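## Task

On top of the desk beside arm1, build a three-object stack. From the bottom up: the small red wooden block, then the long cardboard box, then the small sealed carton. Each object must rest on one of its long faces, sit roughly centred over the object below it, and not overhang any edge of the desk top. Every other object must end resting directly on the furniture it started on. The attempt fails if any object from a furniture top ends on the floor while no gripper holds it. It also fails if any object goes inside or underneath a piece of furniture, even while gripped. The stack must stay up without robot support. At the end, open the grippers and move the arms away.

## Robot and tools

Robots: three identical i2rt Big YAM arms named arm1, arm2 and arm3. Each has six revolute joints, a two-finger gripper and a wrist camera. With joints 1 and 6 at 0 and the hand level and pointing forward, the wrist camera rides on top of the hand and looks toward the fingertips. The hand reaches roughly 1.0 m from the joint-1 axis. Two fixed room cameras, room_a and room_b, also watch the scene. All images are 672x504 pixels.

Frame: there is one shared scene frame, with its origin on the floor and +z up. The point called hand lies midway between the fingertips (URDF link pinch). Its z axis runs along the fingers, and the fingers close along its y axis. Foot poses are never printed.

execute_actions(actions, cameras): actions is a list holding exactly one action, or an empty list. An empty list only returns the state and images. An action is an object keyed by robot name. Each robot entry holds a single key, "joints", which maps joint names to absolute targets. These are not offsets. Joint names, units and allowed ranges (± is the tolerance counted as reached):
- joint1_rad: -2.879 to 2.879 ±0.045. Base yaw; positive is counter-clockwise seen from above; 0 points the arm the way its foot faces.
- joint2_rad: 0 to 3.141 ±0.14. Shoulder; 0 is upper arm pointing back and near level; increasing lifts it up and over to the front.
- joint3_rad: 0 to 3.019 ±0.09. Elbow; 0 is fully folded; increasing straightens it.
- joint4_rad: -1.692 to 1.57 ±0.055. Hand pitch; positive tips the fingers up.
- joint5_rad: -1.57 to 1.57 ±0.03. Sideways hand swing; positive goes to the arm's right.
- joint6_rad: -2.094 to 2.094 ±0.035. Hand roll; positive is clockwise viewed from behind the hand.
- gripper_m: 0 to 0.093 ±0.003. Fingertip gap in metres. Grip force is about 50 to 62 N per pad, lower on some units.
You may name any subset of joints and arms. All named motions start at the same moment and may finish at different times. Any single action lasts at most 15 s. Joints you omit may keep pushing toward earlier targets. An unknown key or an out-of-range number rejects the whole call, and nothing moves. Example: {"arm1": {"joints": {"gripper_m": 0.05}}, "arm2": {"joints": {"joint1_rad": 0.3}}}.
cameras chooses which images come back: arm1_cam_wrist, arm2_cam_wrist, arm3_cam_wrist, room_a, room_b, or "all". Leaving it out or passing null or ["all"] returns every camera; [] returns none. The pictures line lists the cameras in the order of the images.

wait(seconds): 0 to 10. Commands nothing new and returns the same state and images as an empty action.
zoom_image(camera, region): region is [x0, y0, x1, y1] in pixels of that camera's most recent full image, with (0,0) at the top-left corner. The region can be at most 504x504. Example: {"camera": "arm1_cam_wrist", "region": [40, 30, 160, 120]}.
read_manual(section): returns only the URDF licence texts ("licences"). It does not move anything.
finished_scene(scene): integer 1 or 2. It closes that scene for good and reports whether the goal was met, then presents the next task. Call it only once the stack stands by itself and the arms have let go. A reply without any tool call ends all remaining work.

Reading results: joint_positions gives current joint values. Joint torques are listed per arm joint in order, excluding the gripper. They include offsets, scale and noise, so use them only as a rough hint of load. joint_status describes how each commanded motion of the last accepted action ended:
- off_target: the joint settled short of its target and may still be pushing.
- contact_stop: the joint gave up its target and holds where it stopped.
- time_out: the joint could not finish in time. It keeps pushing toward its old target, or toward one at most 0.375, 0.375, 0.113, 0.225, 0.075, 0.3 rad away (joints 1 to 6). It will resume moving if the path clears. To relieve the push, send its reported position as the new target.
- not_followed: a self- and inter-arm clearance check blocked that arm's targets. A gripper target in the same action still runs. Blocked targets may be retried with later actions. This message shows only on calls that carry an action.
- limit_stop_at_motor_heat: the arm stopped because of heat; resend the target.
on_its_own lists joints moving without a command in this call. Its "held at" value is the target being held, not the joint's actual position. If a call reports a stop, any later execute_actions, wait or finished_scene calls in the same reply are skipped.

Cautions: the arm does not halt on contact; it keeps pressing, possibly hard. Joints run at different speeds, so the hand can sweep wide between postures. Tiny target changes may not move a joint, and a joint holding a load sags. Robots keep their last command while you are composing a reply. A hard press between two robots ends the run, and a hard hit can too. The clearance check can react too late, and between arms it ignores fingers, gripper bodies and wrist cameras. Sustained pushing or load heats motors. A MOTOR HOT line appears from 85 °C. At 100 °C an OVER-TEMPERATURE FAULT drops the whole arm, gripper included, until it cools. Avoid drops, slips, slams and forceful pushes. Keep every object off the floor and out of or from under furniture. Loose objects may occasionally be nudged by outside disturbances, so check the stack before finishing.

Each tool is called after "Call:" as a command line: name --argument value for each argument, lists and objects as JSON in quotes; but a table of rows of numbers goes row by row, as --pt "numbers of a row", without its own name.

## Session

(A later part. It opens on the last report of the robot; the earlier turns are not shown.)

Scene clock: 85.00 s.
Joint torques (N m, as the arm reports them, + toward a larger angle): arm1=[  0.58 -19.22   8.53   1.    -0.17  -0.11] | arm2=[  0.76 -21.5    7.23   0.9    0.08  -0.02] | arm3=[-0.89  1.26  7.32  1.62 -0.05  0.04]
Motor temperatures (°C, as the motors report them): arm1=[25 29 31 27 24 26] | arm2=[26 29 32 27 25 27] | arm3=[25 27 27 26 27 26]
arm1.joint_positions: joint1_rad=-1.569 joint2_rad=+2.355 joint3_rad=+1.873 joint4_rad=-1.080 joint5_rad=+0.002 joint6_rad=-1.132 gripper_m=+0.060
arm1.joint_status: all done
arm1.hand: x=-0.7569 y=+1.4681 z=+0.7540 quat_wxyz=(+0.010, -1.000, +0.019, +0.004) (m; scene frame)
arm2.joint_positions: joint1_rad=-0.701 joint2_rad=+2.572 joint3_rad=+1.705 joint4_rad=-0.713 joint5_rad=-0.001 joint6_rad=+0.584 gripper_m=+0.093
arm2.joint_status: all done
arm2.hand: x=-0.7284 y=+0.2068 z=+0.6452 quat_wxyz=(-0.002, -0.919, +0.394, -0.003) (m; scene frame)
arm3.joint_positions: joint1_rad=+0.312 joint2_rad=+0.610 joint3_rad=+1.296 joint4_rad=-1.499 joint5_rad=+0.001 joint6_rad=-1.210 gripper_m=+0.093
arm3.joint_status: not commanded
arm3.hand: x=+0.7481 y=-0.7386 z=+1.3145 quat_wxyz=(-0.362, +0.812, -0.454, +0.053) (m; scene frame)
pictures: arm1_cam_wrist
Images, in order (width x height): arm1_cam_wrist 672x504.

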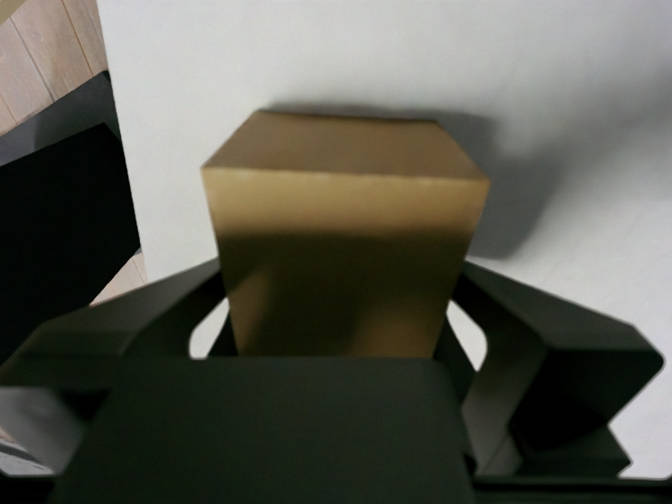

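Call:
execute_actions --actions '[{"arm2":{"joints":{"joint2_rad":2.05,"joint4_rad":-1.25}},"arm1":{"joints":{"gripper_m":0.093,"joint2_rad":2.36}}}]' --cameras '[]'

Call:
execute_actions --actions '[{"arm2":{"joints":{"joint1_rad":0.5,"joint6_rad":1.62}},"arm1":{"joints":{"joint2_rad":2.1,"joint4_rad":-1.32}}}]' --cameras '[]'

Call:
execute_actions --actions '[{"arm2":{"joints":{"joint1_rad":1.893}},"arm1":{"joints":{"joint1_rad":0.835}}}]' --cameras '[]'

Call:
execute_actions --actions '[{"arm2":{"joints":{"joint2_rad":2.2,"joint3_rad":1.75,"joint4_rad":-1.07}},"arm1":{"joints":{"joint2_rad":2.39,"joint4_rad":-1.03}}}]' --cameras '["arm1_cam_wrist","arm2_cam_wrist"]'

Scene clock: 89.83 s.
Joint torques (N m, as the arm reports them, + toward a larger angle): arm1=[  0.54 -21.19   8.53   0.64  -0.17  -0.1 ] | arm2=[  0.72 -19.8    9.36  -0.37   0.07  -0.01] | arm3=[-0.77  0.99  7.4   1.67 -0.04  0.03]
Motor temperatures (°C, as the motors report them): arm1=[25 29 31 27 24 26] | arm2=[26 29 32 27 25 27] | arm3=[25 27 27 26 27 26]
arm1.joint_positions: joint1_rad=-1.569 joint2_rad=+2.355 joint3_rad=+1.873 joint4_rad=-1.072 joint5_rad=+0.002 joint6_rad=-1.132 gripper_m=+0.093
arm1.joint_status: all done
arm1.hand: x=-0.7577 y=+1.4699 z=+0.7541 quat_wxyz=(+0.013, -1.000, +0.019, +0.006) (m; scene frame)
arm2.joint_positions: joint1_rad=-0.701 joint2_rad=+2.052 joint3_rad=+1.710 joint4_rad=-1.237 joint5_rad=-0.001 joint6_rad=+0.584 gripper_m=+0.093
arm2.joint_status: all done
arm2.hand: x=-0.7201 y=+0.2059 z=+0.9654 quat_wxyz=(-0.002, -0.919, +0.394, -0.002) (m; scene frame)
arm3.joint_positions: joint1_rad=+0.312 joint2_rad=+0.610 joint3_rad=+1.296 joint4_rad=-1.499 joint5_rad=+0.001 joint6_rad=-1.210 gripper_m=+0.093
arm3.joint_status: not commanded
arm3.hand: x=+0.7481 y=-0.7386 z=+1.3145 quat_wxyz=(-0.362, +0.812, -0.454, +0.053) (m; scene frame)
pictures: none
No camera images: the call's "cameras" was empty. Leave "cameras" out to get every camera's image.

Scene clock: 91.73 s.
Joint torques (N m, as the arm reports them, + toward a larger angle): arm1=[  0.55 -20.1    9.3   -0.45  -0.17  -0.1 ] | arm2=[ -0.13 -19.78   9.5   -0.31   0.16   0.22] | arm3=[-0.44  1.48  7.32  1.6  -0.04  0.06]
Motor temperatures (°C, as the motors report them): arm1=[25 29 31 27 24 26] | arm2=[26 29 32 27 25 27] | arm3=[25 27 27 26 27 26]
arm1.joint_positions: joint1_rad=-1.569 joint2_rad=+2.102 joint3_rad=+1.873 joint4_rad=-1.309 joint5_rad=+0.002 joint6_rad=-1.132 gripper_m=+0.093
arm1.joint_status: all done
arm1.hand: x=-0.7458 y=+1.4428 z=+0.9161 quat_wxyz=(+0.021, -1.000, +0.019, +0.009) (m; scene frame)
arm2.joint_positions: joint1_rad=+0.503 joint2_rad=+2.052 joint3_rad=+1.710 joint4_rad=-1.237 joint5_rad=-0.002 joint6_rad=+1.605 gripper_m=+0.093
arm2.joint_status: all done
arm2.hand: x=-0.4642 y=-0.4420 z=+0.9654 quat_wxyz=(+0.002, -0.951, +0.308, +0.000) (m; scene frame)
arm3.joint_positions: joint1_rad=+0.312 joint2_rad=+0.610 joint3_rad=+1.296 joint4_rad=-1.499 joint5_rad=+0.001 joint6_rad=-1.210 gripper_m=+0.093
arm3.joint_status: not commanded
arm3.hand: x=+0.7481 y=-0.7386 z=+1.3145 quat_wxyz=(-0.362, +0.812, -0.454, +0.053) (m; scene frame)
pictures: none
No camera images: the call's "cameras" was empty. Leave "cameras" out to get every camera's image.

Scene clock: 94.27 s.
Joint torques (N m, as the arm reports them, + toward a larger angle): arm1=[  0.44 -20.13   9.24  -0.49  -0.04  -0.1 ] | arm2=[ -0.05 -20.19   9.33  -0.34   0.15   0.23] | arm3=[-0.62  0.84  7.4   1.63 -0.04  0.08]
Motor temperatures (°C, as the motors report them): arm1=[25 29 31 27 24 26] | arm2=[26 29 32 27 25 27] | arm3=[25 27 27 26 27 26]
arm1.joint_positions: joint1_rad=+0.834 joint2_rad=+2.102 joint3_rad=+1.873 joint4_rad=-1.309 joint5_rad=-0.001 joint6_rad=-1.132 gripper_m=+0.093
arm1.joint_status: all done
arm1.hand: x=-0.7078 y=+0.2267 z=+0.9038 quat_wxyz=(+0.004, -0.378, -0.925, +0.013) (m; scene frame)
arm2.joint_positions: joint1_rad=+1.899 joint2_rad=+2.052 joint3_rad=+1.710 joint4_rad=-1.237 joint5_rad=-0.002 joint6_rad=+1.605 gripper_m=+0.093
arm2.joint_status: all done
arm2.hand: x=+0.3220 y=-0.3588 z=+0.9614 quat_wxyz=(+0.004, -0.927, -0.375, +0.003) (m; scene frame)
arm3.joint_positions: joint1_rad=+0.312 joint2_rad=+0.610 joint3_rad=+1.296 joint4_rad=-1.499 joint5_rad=+0.001 joint6_rad=-1.210 gripper_m=+0.093
arm3.joint_status: not commanded
arm3.hand: x=+0.7481 y=-0.7386 z=+1.3145 quat_wxyz=(-0.362, +0.812, -0.454, +0.053) (m; scene frame)
pictures: none
No camera images: the call's "cameras" was empty. Leave "cameras" out to get every camera's image.

Scene clock: 95.70 s.
Joint torques (N m, as the arm reports them, + toward a larger angle): arm1=[  0.52 -21.26   8.3    0.53  -0.05  -0.1 ] | arm2=[  0.26 -22.06  10.73   0.75   0.15   0.22] | arm3=[-0.53  1.13  7.38  1.77 -0.03  0.04]
Motor temperatures (°C, as the motors report them): arm1=[25 29 31 27 24 26] | arm2=[26 29 32 27 25 27] | arm3=[25 27 27 26 27 26]
arm1.joint_positions: joint1_rad=+0.834 joint2_rad=+2.384 joint3_rad=+1.873 joint4_rad=-1.041 joint5_rad=-0.001 joint6_rad=-1.132 gripper_m=+0.093
arm1.joint_status: all done
arm1.hand: x=-0.7187 y=+0.2008 z=+0.7223 quat_wxyz=(+0.004, -0.379, -0.926, +0.007) (m; scene frame)
arm2.joint_positions: joint1_rad=+1.899 joint2_rad=+2.210 joint3_rad=+1.717 joint4_rad=-1.084 joint5_rad=-0.002 joint6_rad=+1.606 gripper_m=+0.093
arm2.joint_status: all done
arm2.hand: x=+0.3375 y=-0.3743 z=+0.8677 quat_wxyz=(+0.003, -0.927, -0.375, +0.003) (m; scene frame)
arm3.joint_positions: joint1_rad=+0.312 joint2_rad=+0.610 joint3_rad=+1.296 joint4_rad=-1.499 joint5_rad=+0.001 joint6_rad=-1.210 gripper_m=+0.093
arm3.joint_status: not commanded
arm3.hand: x=+0.7481 y=-0.7386 z=+1.3145 quat_wxyz=(-0.362, +0.812, -0.454, +0.053) (m; scene frame)
pictures: arm1_cam_wrist, arm2_cam_wrist
Images, in order (width x height): arm1_cam_wrist 672x504, arm2_cam_wrist 672x504.

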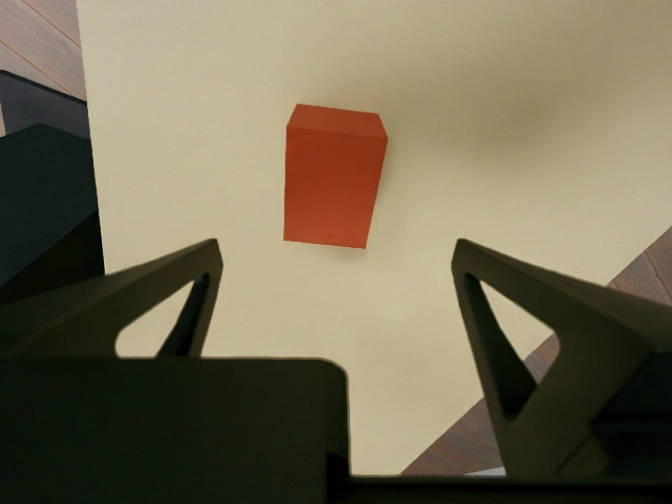

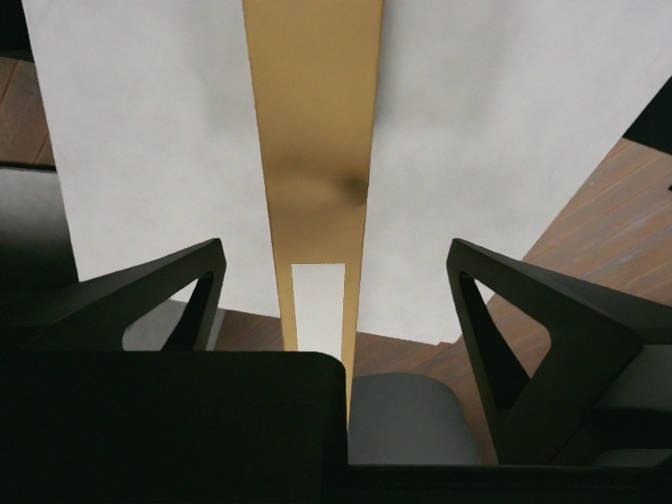

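Call:
execute_actions --actions '[{"arm2":{"joints":{"joint2_rad":2.315,"joint4_rad":-0.96}},"arm1":{"joints":{"joint2_rad":2.5,"joint4_rad":-0.91}}}]' --cameras '[]'

Call:
execute_actions --actions '[{"arm2":{"joints":{"gripper_m":0.03}},"arm1":{"joints":{"gripper_m":0.03}}}]' --cameras '["arm1_cam_wrist","arm2_cam_wrist"]'

Scene clock: 98.63 s.
Joint torques (N m, as the arm reports them, + toward a larger angle): arm1=[  0.48 -22.6    7.74   0.52  -0.07  -0.1 ] | arm2=[ -0.16 -22.04  10.09   0.89   0.14   0.21] | arm3=[-0.27  0.86  7.34  1.51 -0.06  0.07]
Motor temperatures (°C, as the motors report them): arm1=[25 29 31 27 24 26] | arm2=[26 29 32 27 25 27] | arm3=[25 27 27 26 27 26]
arm1.joint_positions: joint1_rad=+0.834 joint2_rad=+2.506 joint3_rad=+1.873 joint4_rad=-0.921 joint5_rad=-0.001 joint6_rad=-1.133 gripper_m=+0.093
arm1.joint_status: all done
arm1.hand: x=-0.7182 y=+0.2040 z=+0.6421 quat_wxyz=(+0.004, -0.378, -0.926, +0.005) (m; scene frame)
arm2.joint_positions: joint1_rad=+1.899 joint2_rad=+2.321 joint3_rad=+1.718 joint4_rad=-0.974 joint5_rad=-0.002 joint6_rad=+1.606 gripper_m=+0.093
arm2.joint_status: all done
arm2.hand: x=+0.3413 y=-0.3784 z=+0.7993 quat_wxyz=(+0.003, -0.927, -0.375, +0.003) (m; scene frame)
arm3.joint_positions: joint1_rad=+0.312 joint2_rad=+0.610 joint3_rad=+1.296 joint4_rad=-1.499 joint5_rad=+0.001 joint6_rad=-1.210 gripper_m=+0.093
arm3.joint_status: not commanded
arm3.hand: x=+0.7481 y=-0.7386 z=+1.3145 quat_wxyz=(-0.362, +0.812, -0.454, +0.053) (m; scene frame)
pictures: none
No camera images: the call's "cameras" was empty. Leave "cameras" out to get every camera's image.

Scene clock: 99.27 s.
Joint torques (N m, as the arm reports them, + toward a larger angle): arm1=[  0.5  -22.57   7.76   0.53  -0.07  -0.1 ] | arm2=[ -0.44 -22.09  10.05   0.85   0.12   0.23] | arm3=[-0.35  0.9   7.33  1.64 -0.04  0.05]
Motor temperatures (°C, as the motors report them): arm1=[25 29 31 27 24 26] | arm2=[26 29 32 27 25 27] | arm3=[25 27 27 26 27 26]
arm1.joint_positions: joint1_rad=+0.834 joint2_rad=+2.506 joint3_rad=+1.873 joint4_rad=-0.921 joint5_rad=-0.001 joint6_rad=-1.133 gripper_m=+0.045
arm1.joint_status: gripper_m off_target (ended at +0.045, target +0.030)
arm1.hand: x=-0.7182 y=+0.2040 z=+0.6421 quat_wxyz=(+0.004, -0.378, -0.926, +0.005) (m; scene frame)
arm2.joint_positions: joint1_rad=+1.899 joint2_rad=+2.321 joint3_rad=+1.718 joint4_rad=-0.973 joint5_rad=-0.002 joint6_rad=+1.607 gripper_m=+0.049
arm2.joint_status: gripper_m off_target (ended at +0.049, target +0.030)
arm2.hand: x=+0.3414 y=-0.3786 z=+0.7993 quat_wxyz=(+0.003, -0.927, -0.374, +0.003) (m; scene frame)
arm3.joint_positions: joint1_rad=+0.312 joint2_rad=+0.610 joint3_rad=+1.296 joint4_rad=-1.499 joint5_rad=+0.001 joint6_rad=-1.210 gripper_m=+0.093
arm3.joint_status: not commanded
arm3.hand: x=+0.7481 y=-0.7386 z=+1.3145 quat_wxyz=(-0.362, +0.812, -0.454, +0.053) (m; scene frame)
pictures: arm1_cam_wrist, arm2_cam_wrist
Images, in order (width x height): arm1_cam_wrist 672x504, arm2_cam_wrist 672x504.

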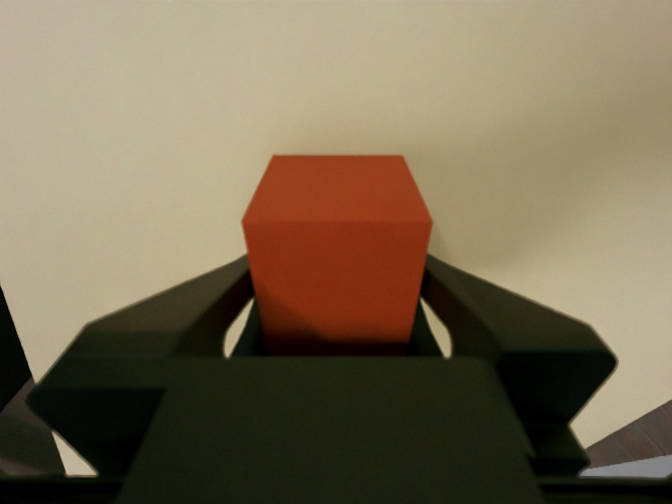

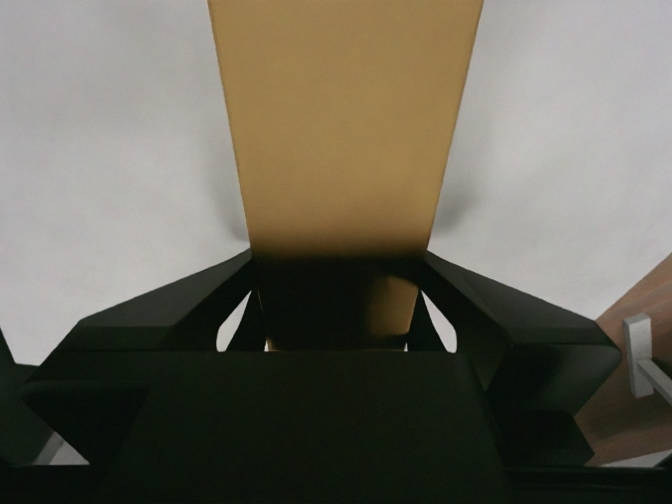

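Call:
execute_actions --actions '[{"arm2":{"joints":{"joint2_rad":2.1,"joint4_rad":-1.19}},"arm1":{"joints":{"joint2_rad":2.1,"joint4_rad":-1.33}}}]' --cameras '[]'

Call:
execute_actions --actions '[{"arm2":{"joints":{"joint1_rad":-0.7,"joint6_rad":0.87}},"arm1":{"joints":{"joint1_rad":-2.25,"joint6_rad":-1.57}}}]' --cameras '[]'

Call:
execute_actions --actions '[{"arm2":{"joints":{"joint2_rad":2.51,"joint4_rad":-0.76}},"arm1":{"joints":{"joint2_rad":2.3,"joint4_rad":-1.12}}}]' --cameras '["arm1_cam_wrist","room_a"]'

Scene clock: 103.50 s.
Joint torques (N m, as the arm reports them, + toward a larger angle): arm1=[  0.53 -21.3    9.14  -0.5   -0.07  -0.1 ] | arm2=[  0.06 -20.11  10.53  -0.35   0.11   0.19] | arm3=[-0.49  1.03  7.37  1.64 -0.03  0.02]
Motor temperatures (°C, as the motors report them): arm1=[25 29 31 27 24 26] | arm2=[26 29 32 27 25 27] | arm3=[25 26 27 26 27 26]
arm1.joint_positions: joint1_rad=+0.834 joint2_rad=+2.116 joint3_rad=+1.873 joint4_rad=-1.320 joint5_rad=-0.001 joint6_rad=-1.133 gripper_m=+0.045
arm1.joint_status: all done
arm1.hand: x=-0.7066 y=+0.2298 z=+0.8949 quat_wxyz=(+0.004, -0.378, -0.926, +0.001) (m; scene frame)
arm2.joint_positions: joint1_rad=+1.899 joint2_rad=+2.095 joint3_rad=+1.725 joint4_rad=-1.176 joint5_rad=-0.002 joint6_rad=+1.607 gripper_m=+0.049
arm2.joint_status: all done
arm2.hand: x=+0.3343 y=-0.3708 z=+0.9413 quat_wxyz=(-0.011, -0.927, -0.374, -0.003) (m; scene frame)
arm3.joint_positions: joint1_rad=+0.312 joint2_rad=+0.610 joint3_rad=+1.296 joint4_rad=-1.499 joint5_rad=+0.001 joint6_rad=-1.210 gripper_m=+0.093
arm3.joint_status: not commanded
arm3.hand: x=+0.7481 y=-0.7386 z=+1.3145 quat_wxyz=(-0.362, +0.812, -0.454, +0.053) (m; scene frame)
pictures: none
No camera images: the call's "cameras" was empty. Leave "cameras" out to get every camera's image.

Scene clock: 106.37 s.
Joint torques (N m, as the arm reports them, + toward a larger angle): arm1=[  0.55 -21.12   9.19  -0.51  -0.2   -0.14] | arm2=[  0.78 -20.06  10.65  -0.29  -0.02  -0.03] | arm3=[-0.78  1.06  7.35  1.57 -0.03  0.07]
Motor temperatures (°C, as the motors report them): arm1=[25 29 31 27 24 26] | arm2=[26 29 33 27 25 27] | arm3=[25 26 27 26 27 26]
arm1.joint_positions: joint1_rad=-2.250 joint2_rad=+2.116 joint3_rad=+1.873 joint4_rad=-1.320 joint5_rad=+0.003 joint6_rad=-1.562 gripper_m=+0.045
arm1.joint_status: all done
arm1.hand: x=-0.3112 y=+1.4658 z=+0.9045 quat_wxyz=(+0.009, -0.990, +0.144, +0.002) (m; scene frame)
arm2.joint_positions: joint1_rad=-0.701 joint2_rad=+2.095 joint3_rad=+1.725 joint4_rad=-1.176 joint5_rad=+0.002 joint6_rad=+0.884 gripper_m=+0.049
arm2.joint_status: all done
arm2.hand: x=-0.7369 y=+0.2104 z=+0.9454 quat_wxyz=(-0.005, -0.850, +0.527, +0.014) (m; scene frame)
arm3.joint_positions: joint1_rad=+0.312 joint2_rad=+0.610 joint3_rad=+1.296 joint4_rad=-1.499 joint5_rad=+0.001 joint6_rad=-1.210 gripper_m=+0.093
arm3.joint_status: not commanded
arm3.hand: x=+0.7481 y=-0.7386 z=+1.3145 quat_wxyz=(-0.362, +0.812, -0.454, +0.053) (m; scene frame)
pictures: none
No camera images: the call's "cameras" was empty. Leave "cameras" out to get every camera's image.

Scene clock: 107.83 s.
Joint torques (N m, as the arm reports them, + toward a larger angle): arm1=[  0.85 -21.93   8.64   0.54  -0.21  -0.13] | arm2=[  1.02 -21.88   8.14   1.02  -0.04  -0.03] | arm3=[-0.31  1.03  7.29  1.51 -0.02  0.03]
Motor temperatures (°C, as the motors report them): arm1=[25 29 31 27 24 26] | arm2=[26 29 33 27 25 27] | arm3=[25 26 27 26 27 26]
arm1.joint_positions: joint1_rad=-2.250 joint2_rad=+2.308 joint3_rad=+1.873 joint4_rad=-1.132 joint5_rad=+0.003 joint6_rad=-1.562 gripper_m=+0.045
arm1.joint_status: all done
arm1.hand: x=-0.3052 y=+1.4909 z=+0.7813 quat_wxyz=(+0.006, -0.990, +0.144, +0.002) (m; scene frame)
arm2.joint_positions: joint1_rad=-0.701 joint2_rad=+2.511 joint3_rad=+1.730 joint4_rad=-0.773 joint5_rad=+0.003 joint6_rad=+0.884 gripper_m=+0.049
arm2.joint_status: all done
arm2.hand: x=-0.7490 y=+0.2124 z=+0.6894 quat_wxyz=(-0.004, -0.850, +0.527, +0.010) (m; scene frame)
arm3.joint_positions: joint1_rad=+0.312 joint2_rad=+0.610 joint3_rad=+1.296 joint4_rad=-1.499 joint5_rad=+0.001 joint6_rad=-1.210 gripper_m=+0.093
arm3.joint_status: not commanded
arm3.hand: x=+0.7481 y=-0.7386 z=+1.3145 quat_wxyz=(-0.362, +0.812, -0.454, +0.053) (m; scene frame)
pictures: arm1_cam_wrist, room_a
Images, in order (width x height): arm1_cam_wrist 672x504, room_a 672x504.

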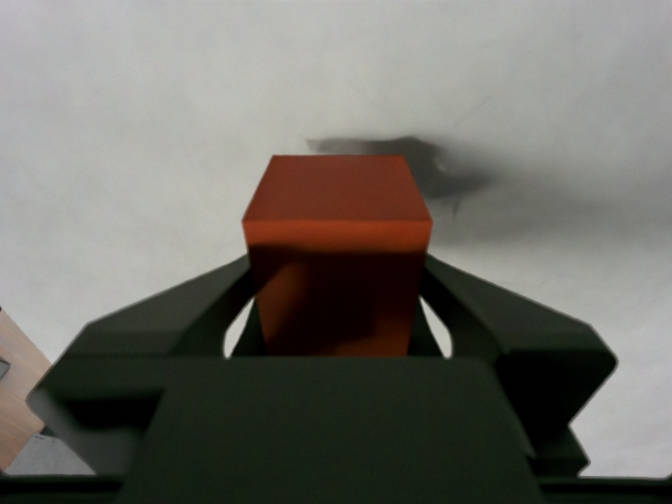

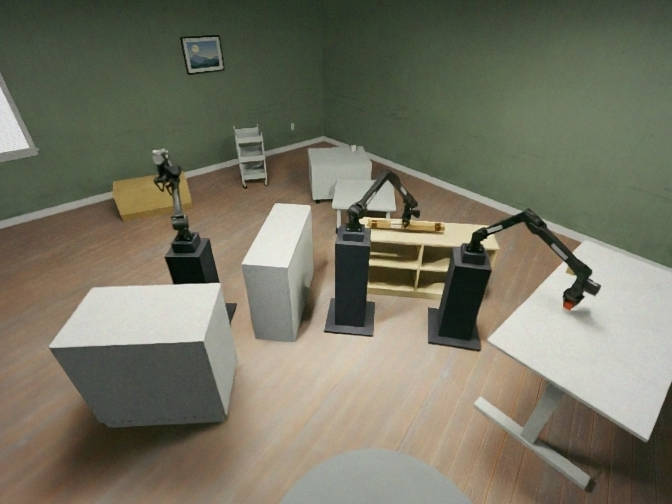

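Call:
execute_actions --actions '[{"arm2":{"joints":{"joint2_rad":2.585,"joint4_rad":-0.71}},"arm1":{"joints":{"joint2_rad":2.36,"joint4_rad":-1.08}}}]' --cameras '["arm1_cam_wrist"]'

Scene clock: 109.80 s.
Joint torques (N m, as the arm reports them, + toward a larger angle): arm1=[  0.83 -21.06   8.5    0.45  -0.19  -0.12] | arm2=[  0.28 -21.48   7.65   0.86   0.01  -0.03] | arm3=[-0.67  0.81  7.31  1.55 -0.03  0.03]
Motor temperatures (°C, as the motors report them): arm1=[25 30 31 27 24 26] | arm2=[26 29 32 27 25 27] | arm3=[25 26 27 26 27 26]
arm1.joint_positions: joint1_rad=-2.250 joint2_rad=+2.353 joint3_rad=+1.873 joint4_rad=-1.090 joint5_rad=+0.002 joint6_rad=-1.563 gripper_m=+0.045
arm1.joint_status: all done
arm1.hand: x=-0.3050 y=+1.4932 z=+0.7522 quat_wxyz=(+0.005, -0.990, +0.143, +0.003) (m; scene frame)
arm2.joint_positions: joint1_rad=-0.701 joint2_rad=+2.580 joint3_rad=+1.731 joint4_rad=-0.721 joint5_rad=+0.002 joint6_rad=+0.884 gripper_m=+0.049
arm2.joint_status: all done
arm2.hand: x=-0.7369 y=+0.2093 z=+0.6467 quat_wxyz=(-0.001, -0.850, +0.527, +0.002) (m; scene frame)
arm3.joint_positions: joint1_rad=+0.312 joint2_rad=+0.610 joint3_rad=+1.296 joint4_rad=-1.499 joint5_rad=+0.001 joint6_rad=-1.210 gripper_m=+0.093
arm3.joint_status: not commanded
arm3.hand: x=+0.7481 y=-0.7386 z=+1.3145 quat_wxyz=(-0.362, +0.812, -0.454, +0.053) (m; scene frame)
pictures: arm1_cam_wrist
Images, in order (width x height): arm1_cam_wrist 672x504.

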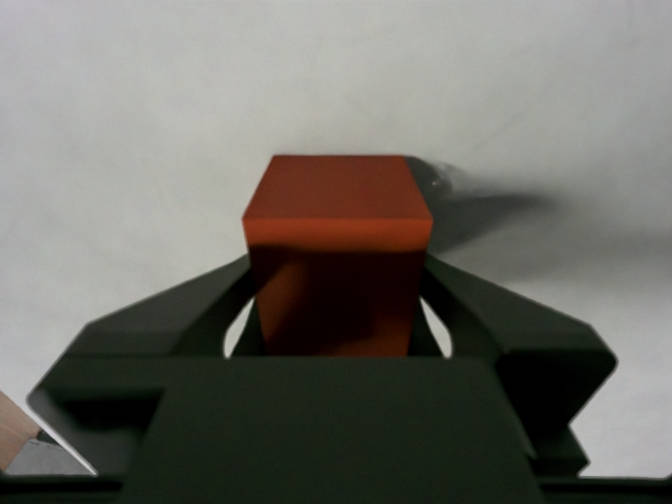

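Call:
execute_actions --actions '[{"arm2":{"joints":{"gripper_m":0.093}},"arm1":{"joints":{"gripper_m":0.093}}}]' --cameras '[]'

Call:
execute_actions --actions '[{"arm2":{"joints":{"joint2_rad":2.0,"joint4_rad":-1.3}},"arm1":{"joints":{"joint2_rad":2.1,"joint4_rad":-1.33}}}]' --cameras '[]'

Call:
execute_actions --actions '[{"arm2":{"joints":{"joint1_rad":1.7,"joint2_rad":1.3,"joint3_rad":1.3}},"arm1":{"joints":{"joint1_rad":0.82,"joint6_rad":-0.81}}}]' --cameras '[]'

Call:
execute_actions --actions '[{"arm1":{"joints":{"joint2_rad":2.4,"joint4_rad":-1.02}}}]' --cameras '["arm1_cam_wrist","room_a"]'

Scene clock: 112.87 s.
Joint torques (N m, as the arm reports them, + toward a larger angle): arm1=[  0.81 -21.09   8.45   0.44  -0.18  -0.12] | arm2=[  0.41 -21.52   7.53   0.85   0.    -0.01] | arm3=[-0.23  0.94  7.31  1.63 -0.03  0.05]
Motor temperatures (°C, as the motors report them): arm1=[25 30 31 27 24 26] | arm2=[26 29 32 27 25 27] | arm3=[25 26 27 26 27 26]
arm1.joint_positions: joint1_rad=-2.250 joint2_rad=+2.353 joint3_rad=+1.873 joint4_rad=-1.090 joint5_rad=+0.002 joint6_rad=-1.563 gripper_m=+0.093
arm1.joint_status: all done
arm1.hand: x=-0.3050 y=+1.4932 z=+0.7522 quat_wxyz=(+0.005, -0.990, +0.143, +0.003) (m; scene frame)
arm2.joint_positions: joint1_rad=-0.701 joint2_rad=+2.580 joint3_rad=+1.731 joint4_rad=-0.721 joint5_rad=+0.002 joint6_rad=+0.884 gripper_m=+0.093
arm2.joint_status: all done
arm2.hand: x=-0.7369 y=+0.2093 z=+0.6467 quat_wxyz=(-0.001, -0.850, +0.527, +0.002) (m; scene frame)
arm3.joint_positions: joint1_rad=+0.312 joint2_rad=+0.610 joint3_rad=+1.296 joint4_rad=-1.499 joint5_rad=+0.001 joint6_rad=-1.210 gripper_m=+0.093
arm3.joint_status: not commanded
arm3.hand: x=+0.7481 y=-0.7386 z=+1.3145 quat_wxyz=(-0.362, +0.812, -0.454, +0.053) (m; scene frame)
pictures: none
No camera images: the call's "cameras" was empty. Leave "cameras" out to get every camera's image.

Scene clock: 114.50 s.
Joint torques (N m, as the arm reports them, + toward a larger angle): arm1=[  0.83 -20.15   9.21  -0.54  -0.18  -0.12] | arm2=[  0.47 -19.45   9.65  -0.33  -0.03  -0.01] | arm3=[-0.54  0.88  7.3   1.71 -0.04  0.01]
Motor temperatures (°C, as the motors report them): arm1=[25 30 31 27 24 26] | arm2=[26 29 32 27 25 27] | arm3=[25 26 27 26 27 26]
arm1.joint_positions: joint1_rad=-2.250 joint2_rad=+2.102 joint3_rad=+1.873 joint4_rad=-1.319 joint5_rad=+0.002 joint6_rad=-1.563 gripper_m=+0.093
arm1.joint_status: all done
arm1.hand: x=-0.3110 y=+1.4666 z=+0.9133 quat_wxyz=(+0.016, -0.990, +0.143, +0.001) (m; scene frame)
arm2.joint_positions: joint1_rad=-0.701 joint2_rad=+2.003 joint3_rad=+1.740 joint4_rad=-1.287 joint5_rad=+0.002 joint6_rad=+0.884 gripper_m=+0.093
arm2.joint_status: all done
arm2.hand: x=-0.7209 y=+0.2067 z=+1.0058 quat_wxyz=(-0.005, -0.850, +0.527, +0.012) (m; scene frame)
arm3.joint_positions: joint1_rad=+0.312 joint2_rad=+0.610 joint3_rad=+1.296 joint4_rad=-1.499 joint5_rad=+0.001 joint6_rad=-1.210 gripper_m=+0.093
arm3.joint_status: not commanded
arm3.hand: x=+0.7481 y=-0.7386 z=+1.3145 quat_wxyz=(-0.362, +0.812, -0.454, +0.053) (m; scene frame)
pictures: none
No camera images: the call's "cameras" was empty. Leave "cameras" out to get every camera's image.

Scene clock: 117.33 s.
Joint torques (N m, as the arm reports them, + toward a larger angle): arm1=[  0.32 -20.13   9.24  -0.5   -0.02   0.04] | arm2=[ -0.1  -10.03   8.47   0.32   0.08  -0.04] | arm3=[-0.59  1.07  7.31  1.69 -0.03  0.04]
Motor temperatures (°C, as the motors report them): arm1=[25 30 31 27 24 26] | arm2=[26 29 32 27 25 27] | arm3=[25 26 27 26 27 26]
arm1.joint_positions: joint1_rad=+0.821 joint2_rad=+2.102 joint3_rad=+1.873 joint4_rad=-1.319 joint5_rad=-0.001 joint6_rad=-0.817 gripper_m=+0.093
arm1.joint_status: all done
arm1.hand: x=-0.7149 y=+0.2317 z=+0.9039 quat_wxyz=(+0.002, -0.524, -0.851, +0.009) (m; scene frame)
arm2.joint_positions: joint1_rad=+1.704 joint2_rad=+1.305 joint3_rad=+1.313 joint4_rad=-1.287 joint5_rad=+0.000 joint6_rad=+0.883 gripper_m=+0.093
arm2.joint_status: all done
arm2.hand: x=+0.1319 y=-0.2930 z=+1.1830 quat_wxyz=(-0.145, -0.788, -0.598, +0.008) (m; scene frame)
arm3.joint_positions: joint1_rad=+0.312 joint2_rad=+0.610 joint3_rad=+1.296 joint4_rad=-1.499 joint5_rad=+0.001 joint6_rad=-1.210 gripper_m=+0.093
arm3.joint_status: not commanded
arm3.hand: x=+0.7481 y=-0.7386 z=+1.3145 quat_wxyz=(-0.362, +0.812, -0.454, +0.053) (m; scene frame)
pictures: none
No camera images: the call's "cameras" was empty. Leave "cameras" out to get every camera's image.

Scene clock: 118.87 s.
Joint torques (N m, as the arm reports them, + toward a larger angle): arm1=[  0.39 -21.38   8.3    0.57  -0.02   0.04] | arm2=[  0.07 -10.28   8.62   0.32   0.05  -0.03] | arm3=[-0.65  0.94  7.44  1.62 -0.04  0.04]
Motor temperatures (°C, as the motors report them): arm1=[25 30 31 27 24 26] | arm2=[26 29 32 27 25 27] | arm3=[25 26 27 26 27 26]
arm1.joint_positions: joint1_rad=+0.821 joint2_rad=+2.393 joint3_rad=+1.873 joint4_rad=-1.031 joint5_rad=-0.001 joint6_rad=-0.817 gripper_m=+0.093
arm1.joint_status: all done
arm1.hand: x=-0.7271 y=+0.2035 z=+0.7164 quat_wxyz=(+0.003, -0.524, -0.851, +0.007) (m; scene frame)
arm2.joint_positions: joint1_rad=+1.704 joint2_rad=+1.305 joint3_rad=+1.313 joint4_rad=-1.287 joint5_rad=+0.000 joint6_rad=+0.883 gripper_m=+0.093
arm2.joint_status: not commanded
arm2.hand: x=+0.1319 y=-0.2930 z=+1.1830 quat_wxyz=(-0.145, -0.788, -0.598, +0.008) (m; scene frame)
arm3.joint_positions: joint1_rad=+0.312 joint2_rad=+0.610 joint3_rad=+1.296 joint4_rad=-1.499 joint5_rad=+0.001 joint6_rad=-1.210 gripper_m=+0.093
arm3.joint_status: not commanded
arm3.hand: x=+0.7481 y=-0.7386 z=+1.3145 quat_wxyz=(-0.362, +0.812, -0.454, +0.053) (m; scene frame)
pictures: arm1_cam_wrist, room_a
Images, in order (width x height): arm1_cam_wrist 672x504, room_a 672x504.

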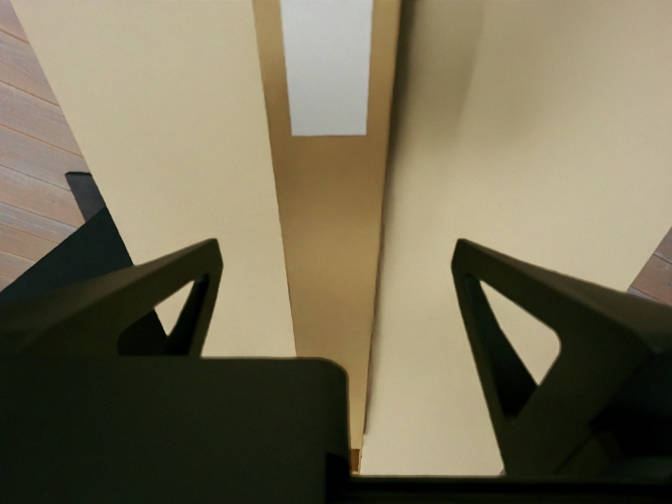

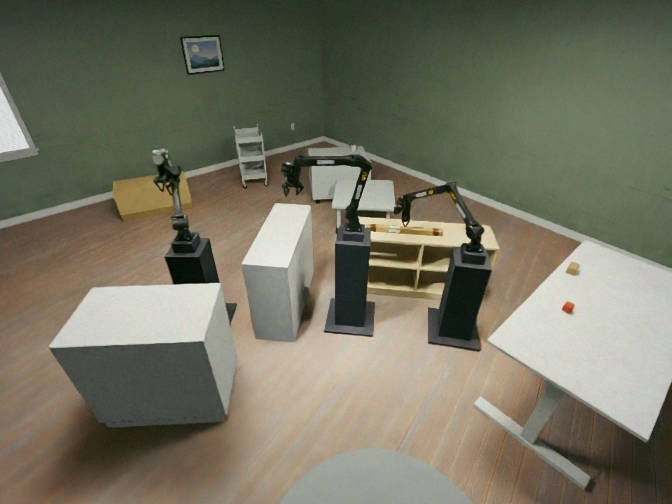

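Call:
execute_actions --actions '[{"arm1":{"joints":{"joint2_rad":2.5,"joint4_rad":-0.92}}}]' --cameras '[]'

Call:
execute_actions --actions '[{"arm1":{"joints":{"gripper_m":0.03}}}]' --cameras '["arm1_cam_wrist"]'

Call:
execute_actions --actions '[{"arm1":{"joints":{"joint2_rad":2.1,"joint4_rad":-1.33}}}]' --cameras '[]'

Call:
execute_actions --actions '[{"arm1":{"joints":{"joint1_rad":-2.25,"joint6_rad":-1.57}}}]' --cameras '[]'

Call:
execute_actions --actions '[{"arm1":{"joints":{"joint2_rad":2.24,"joint4_rad":-1.17}}}]' --cameras '["arm1_cam_wrist","room_a","room_b"]'

Call:
zoom_image --camera "room_a" --region '[490, 230, 660, 360]'

Call:
zoom_image --camera "room_b" --region '[240, 150, 350, 210]'

Scene clock: 123.97 s.
Joint torques (N m, as the arm reports them, + toward a larger angle): arm1=[  0.34 -22.82   7.72   0.57  -0.03   0.03] | arm2=[  0.7  -10.41   8.56   0.22   0.07  -0.06] | arm3=[-0.47  1.14  7.3   1.65 -0.05  0.04]
Motor temperatures (°C, as the motors report them): arm1=[25 30 31 27 24 26] | arm2=[26 28 32 27 25 27] | arm3=[25 26 27 26 27 26]
arm1.joint_positions: joint1_rad=+0.821 joint2_rad=+2.509 joint3_rad=+1.873 joint4_rad=-0.932 joint5_rad=-0.001 joint6_rad=-0.817 gripper_m=+0.093
arm1.joint_status: all done
arm1.hand: x=-0.7255 y=+0.2103 z=+0.6404 quat_wxyz=(+0.005, -0.524, -0.851, -0.001) (m; scene frame)
arm2.joint_positions: joint1_rad=+1.704 joint2_rad=+1.305 joint3_rad=+1.313 joint4_rad=-1.287 joint5_rad=+0.000 joint6_rad=+0.883 gripper_m=+0.093
arm2.joint_status: not commanded
arm2.hand: x=+0.1319 y=-0.2930 z=+1.1830 quat_wxyz=(-0.145, -0.788, -0.598, +0.008) (m; scene frame)
arm3.joint_positions: joint1_rad=+0.312 joint2_rad=+0.610 joint3_rad=+1.296 joint4_rad=-1.499 joint5_rad=+0.001 joint6_rad=-1.210 gripper_m=+0.093
arm3.joint_status: not commanded
arm3.hand: x=+0.7481 y=-0.7386 z=+1.3145 quat_wxyz=(-0.362, +0.812, -0.454, +0.053) (m; scene frame)
pictures: none
No camera images: the call's "cameras" was empty. Leave "cameras" out to get every camera's image.

Scene clock: 124.60 s.
Joint torques (N m, as the arm reports them, + toward a larger angle): arm1=[  0.39 -22.7    7.75   0.54  -0.04   0.02] | arm2=[-0.12 -9.97  8.52  0.46  0.08 -0.03] | arm3=[-0.42  0.86  7.32  1.66 -0.01  0.03]
Motor temperatures (°C, as the motors report them): arm1=[25 30 31 27 24 26] | arm2=[26 28 32 27 25 27] | arm3=[25 26 27 26 27 26]
arm1.joint_positions: joint1_rad=+0.821 joint2_rad=+2.509 joint3_rad=+1.873 joint4_rad=-0.931 joint5_rad=-0.001 joint6_rad=-0.816 gripper_m=+0.049
arm1.joint_status: gripper_m off_target (ended at +0.049, target +0.030)
arm1.hand: x=-0.7255 y=+0.2102 z=+0.6404 quat_wxyz=(+0.005, -0.525, -0.851, -0.001) (m; scene frame)
arm2.joint_positions: joint1_rad=+1.704 joint2_rad=+1.305 joint3_rad=+1.313 joint4_rad=-1.287 joint5_rad=+0.000 joint6_rad=+0.883 gripper_m=+0.093
arm2.joint_status: not commanded
arm2.hand: x=+0.1319 y=-0.2930 z=+1.1830 quat_wxyz=(-0.145, -0.788, -0.598, +0.008) (m; scene frame)
arm3.joint_positions: joint1_rad=+0.312 joint2_rad=+0.610 joint3_rad=+1.296 joint4_rad=-1.499 joint5_rad=+0.001 joint6_rad=-1.210 gripper_m=+0.093
arm3.joint_status: not commanded
arm3.hand: x=+0.7481 y=-0.7386 z=+1.3145 quat_wxyz=(-0.362, +0.812, -0.454, +0.053) (m; scene frame)
pictures: arm1_cam_wrist
Images, in order (width x height): arm1_cam_wrist 672x504.

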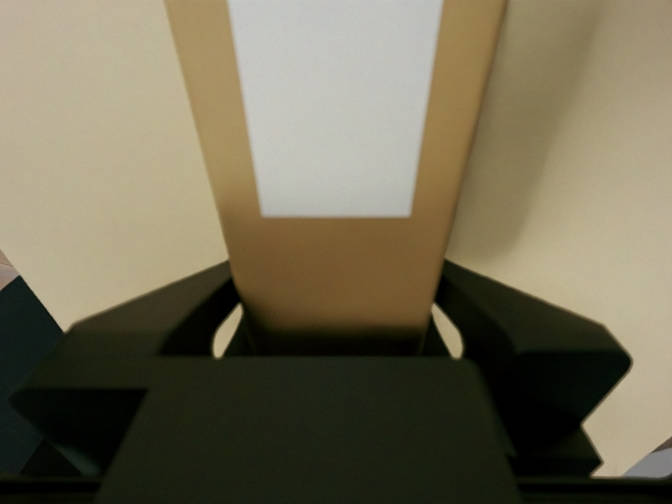

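Scene clock: 126.23 s.
Joint torques (N m, as the arm reports them, + toward a larger angle): arm1=[  0.4  -21.11   9.04  -0.46  -0.03   0.01] | arm2=[ 0.26 -9.9   8.42  0.29  0.05 -0.02] | arm3=[-0.65  0.85  7.39  1.59 -0.08  0.06]
Motor temperatures (°C, as the motors report them): arm1=[25 30 31 27 24 26] | arm2=[26 28 32 27 25 27] | arm3=[25 26 27 26 27 26]
arm1.joint_positions: joint1_rad=+0.821 joint2_rad=+2.113 joint3_rad=+1.875 joint4_rad=-1.320 joint5_rad=-0.001 joint6_rad=-0.816 gripper_m=+0.049
arm1.joint_status: all done
arm1.hand: x=-0.7149 y=+0.2319 z=+0.8974 quat_wxyz=(+0.004, -0.525, -0.851, +0.004) (m; scene frame)
arm2.joint_positions: joint1_rad=+1.704 joint2_rad=+1.305 joint3_rad=+1.313 joint4_rad=-1.287 joint5_rad=+0.000 joint6_rad=+0.883 gripper_m=+0.093
arm2.joint_status: not commanded
arm2.hand: x=+0.1319 y=-0.2930 z=+1.1830 quat_wxyz=(-0.145, -0.788, -0.598, +0.008) (m; scene frame)
arm3.joint_positions: joint1_rad=+0.312 joint2_rad=+0.610 joint3_rad=+1.296 joint4_rad=-1.499 joint5_rad=+0.001 joint6_rad=-1.210 gripper_m=+0.093
arm3.joint_status: not commanded
arm3.hand: x=+0.7481 y=-0.7386 z=+1.3145 quat_wxyz=(-0.362, +0.812, -0.454, +0.053) (m; scene frame)
pictures: none
No camera images: the call's "cameras" was empty. Leave "cameras" out to get every camera's image.

Scene clock: 129.10 s.
Joint torques (N m, as the arm reports them, + toward a larger angle): arm1=[  0.94 -20.95   9.06  -0.5   -0.19  -0.14] | arm2=[  0.37 -10.17   8.55   0.44   0.08  -0.02] | arm3=[-0.37  0.58  7.38  1.68 -0.01  0.04]
Motor temperatures (°C, as the motors report them): arm1=[25 30 31 27 24 26] | arm2=[26 28 32 27 25 27] | arm3=[25 26 27 26 27 26]
arm1.joint_positions: joint1_rad=-2.250 joint2_rad=+2.113 joint3_rad=+1.875 joint4_rad=-1.320 joint5_rad=+0.002 joint6_rad=-1.562 gripper_m=+0.049
arm1.joint_status: all done
arm1.hand: x=-0.3110 y=+1.4665 z=+0.9069 quat_wxyz=(+0.011, -0.990, +0.144, +0.002) (m; scene frame)
arm2.joint_positions: joint1_rad=+1.704 joint2_rad=+1.305 joint3_rad=+1.313 joint4_rad=-1.287 joint5_rad=+0.000 joint6_rad=+0.883 gripper_m=+0.093
arm2.joint_status: not commanded
arm2.hand: x=+0.1319 y=-0.2930 z=+1.1830 quat_wxyz=(-0.145, -0.788, -0.598, +0.008) (m; scene frame)
arm3.joint_positions: joint1_rad=+0.312 joint2_rad=+0.610 joint3_rad=+1.296 joint4_rad=-1.499 joint5_rad=+0.001 joint6_rad=-1.210 gripper_m=+0.093
arm3.joint_status: not commanded
arm3.hand: x=+0.7481 y=-0.7386 z=+1.3145 quat_wxyz=(-0.362, +0.812, -0.454, +0.053) (m; scene frame)
pictures: none
No camera images: the call's "cameras" was empty. Leave "cameras" out to get every camera's image.

Scene clock: 130.33 s.
Joint torques (N m, as the arm reports them, + toward a larger angle): arm1=[  0.86 -22.18   8.71   0.56  -0.2   -0.13] | arm2=[ -0.18 -10.41   8.64   0.24   0.09  -0.04] | arm3=[-0.64  1.11  7.44  1.54 -0.03  0.04]
Motor temperatures (°C, as the motors report them): arm1=[25 30 31 27 24 26] | arm2=[26 28 32 27 25 27] | arm3=[25 26 27 26 27 26]
arm1.joint_positions: joint1_rad=-2.250 joint2_rad=+2.254 joint3_rad=+1.875 joint4_rad=-1.182 joint5_rad=+0.002 joint6_rad=-1.562 gripper_m=+0.049
arm1.joint_status: all done
arm1.hand: x=-0.3058 y=+1.4877 z=+0.8176 quat_wxyz=(+0.009, -0.990, +0.144, +0.002) (m; scene frame)
arm2.joint_positions: joint1_rad=+1.704 joint2_rad=+1.305 joint3_rad=+1.313 joint4_rad=-1.287 joint5_rad=+0.000 joint6_rad=+0.883 gripper_m=+0.093
arm2.joint_status: not commanded
arm2.hand: x=+0.1319 y=-0.2930 z=+1.1830 quat_wxyz=(-0.145, -0.788, -0.598, +0.008) (m; scene frame)
arm3.joint_positions: joint1_rad=+0.312 joint2_rad=+0.610 joint3_rad=+1.296 joint4_rad=-1.499 joint5_rad=+0.001 joint6_rad=-1.210 gripper_m=+0.093
arm3.joint_status: not commanded
arm3.hand: x=+0.7481 y=-0.7386 z=+1.3145 quat_wxyz=(-0.362, +0.812, -0.454, +0.053) (m; scene frame)
pictures: arm1_cam_wrist, room_a, room_b
Images, in order (width x height): arm1_cam_wrist 672x504, room_a 672x504, room_b 672x504.

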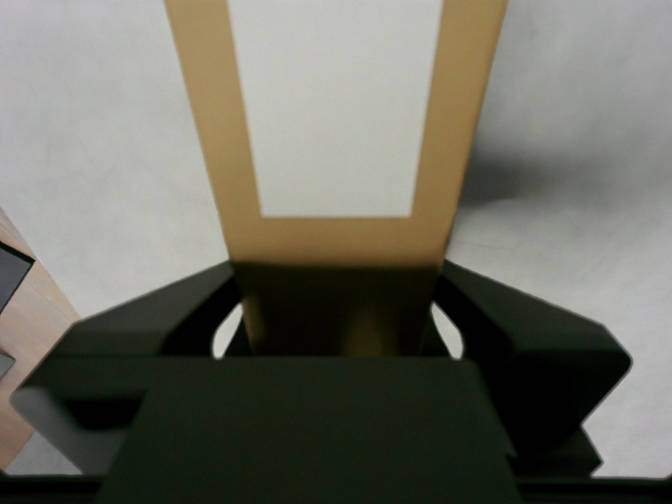

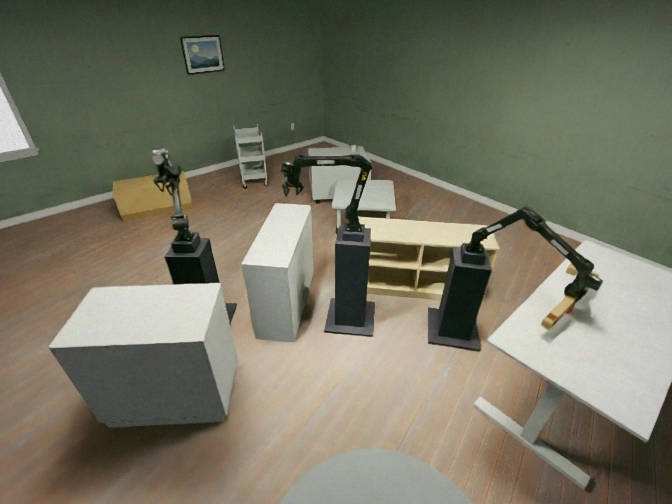

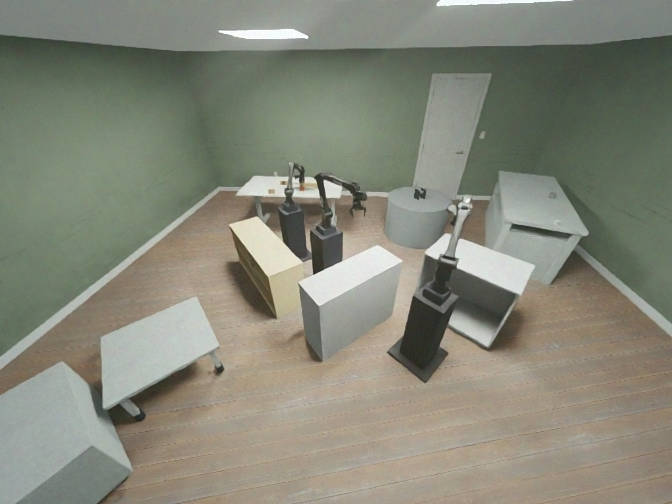

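Region (490, 230, 660, 360) of room_a's 672x504 image, scaled by 2.965, with more detail than that image has; it fills the top 385 rows of this view, and the rest is white.

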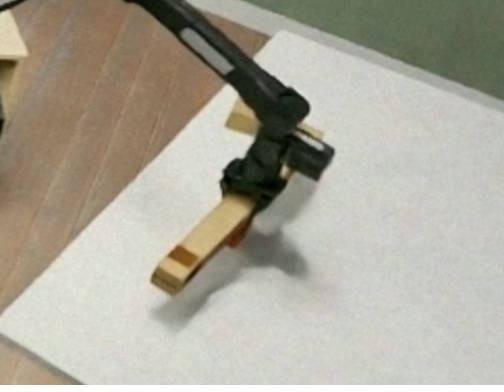

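Region (240, 150, 350, 210) of room_b's 672x504 image, scaled by 4.582, with more detail than that image has; it fills the top 275 rows of this view, and the rest is white.

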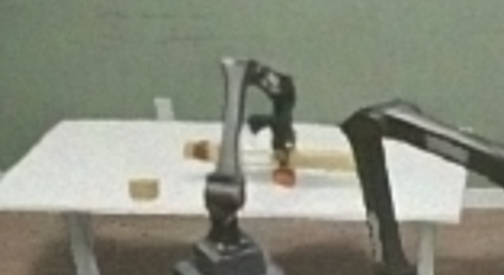

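Call:
execute_actions --actions '[{"arm1":{"joints":{"joint2_rad":2.3,"joint4_rad":-1.14}}}]' --cameras '[]'

Scene clock: 132.10 s.
Joint torques (N m, as the arm reports them, + toward a larger angle): arm1=[  0.87 -20.32   8.57   0.49  -0.22  -0.12] | arm2=[ 0.05 -9.7   8.47  0.42  0.04 -0.02] | arm3=[-0.25  1.01  7.35  1.55 -0.04  0.03]
Motor temperatures (°C, as the motors report them): arm1=[25 30 31 27 24 26] | arm2=[26 28 32 27 25 27] | arm3=[25 26 27 26 27 26]
arm1.joint_positions: joint1_rad=-2.250 joint2_rad=+2.289 joint3_rad=+1.875 joint4_rad=-1.151 joint5_rad=+0.003 joint6_rad=-1.563 gripper_m=+0.049
arm1.joint_status: all done
arm1.hand: x=-0.3052 y=+1.4903 z=+0.7949 quat_wxyz=(+0.008, -0.990, +0.143, +0.002) (m; scene frame)
arm2.joint_positions: joint1_rad=+1.704 joint2_rad=+1.305 joint3_rad=+1.313 joint4_rad=-1.287 joint5_rad=+0.000 joint6_rad=+0.883 gripper_m=+0.093
arm2.joint_status: not commanded
arm2.hand: x=+0.1319 y=-0.2930 z=+1.1830 quat_wxyz=(-0.145, -0.788, -0.598, +0.008) (m; scene frame)
arm3.joint_positions: joint1_rad=+0.312 joint2_rad=+0.610 joint3_rad=+1.296 joint4_rad=-1.499 joint5_rad=+0.001 joint6_rad=-1.210 gripper_m=+0.093
arm3.joint_status: not commanded
arm3.hand: x=+0.7481 y=-0.7386 z=+1.3145 quat_wxyz=(-0.362, +0.812, -0.454, +0.053) (m; scene frame)
pictures: none
No camera images: the call's "cameras" was empty. Leave "cameras" out to get every camera's image.


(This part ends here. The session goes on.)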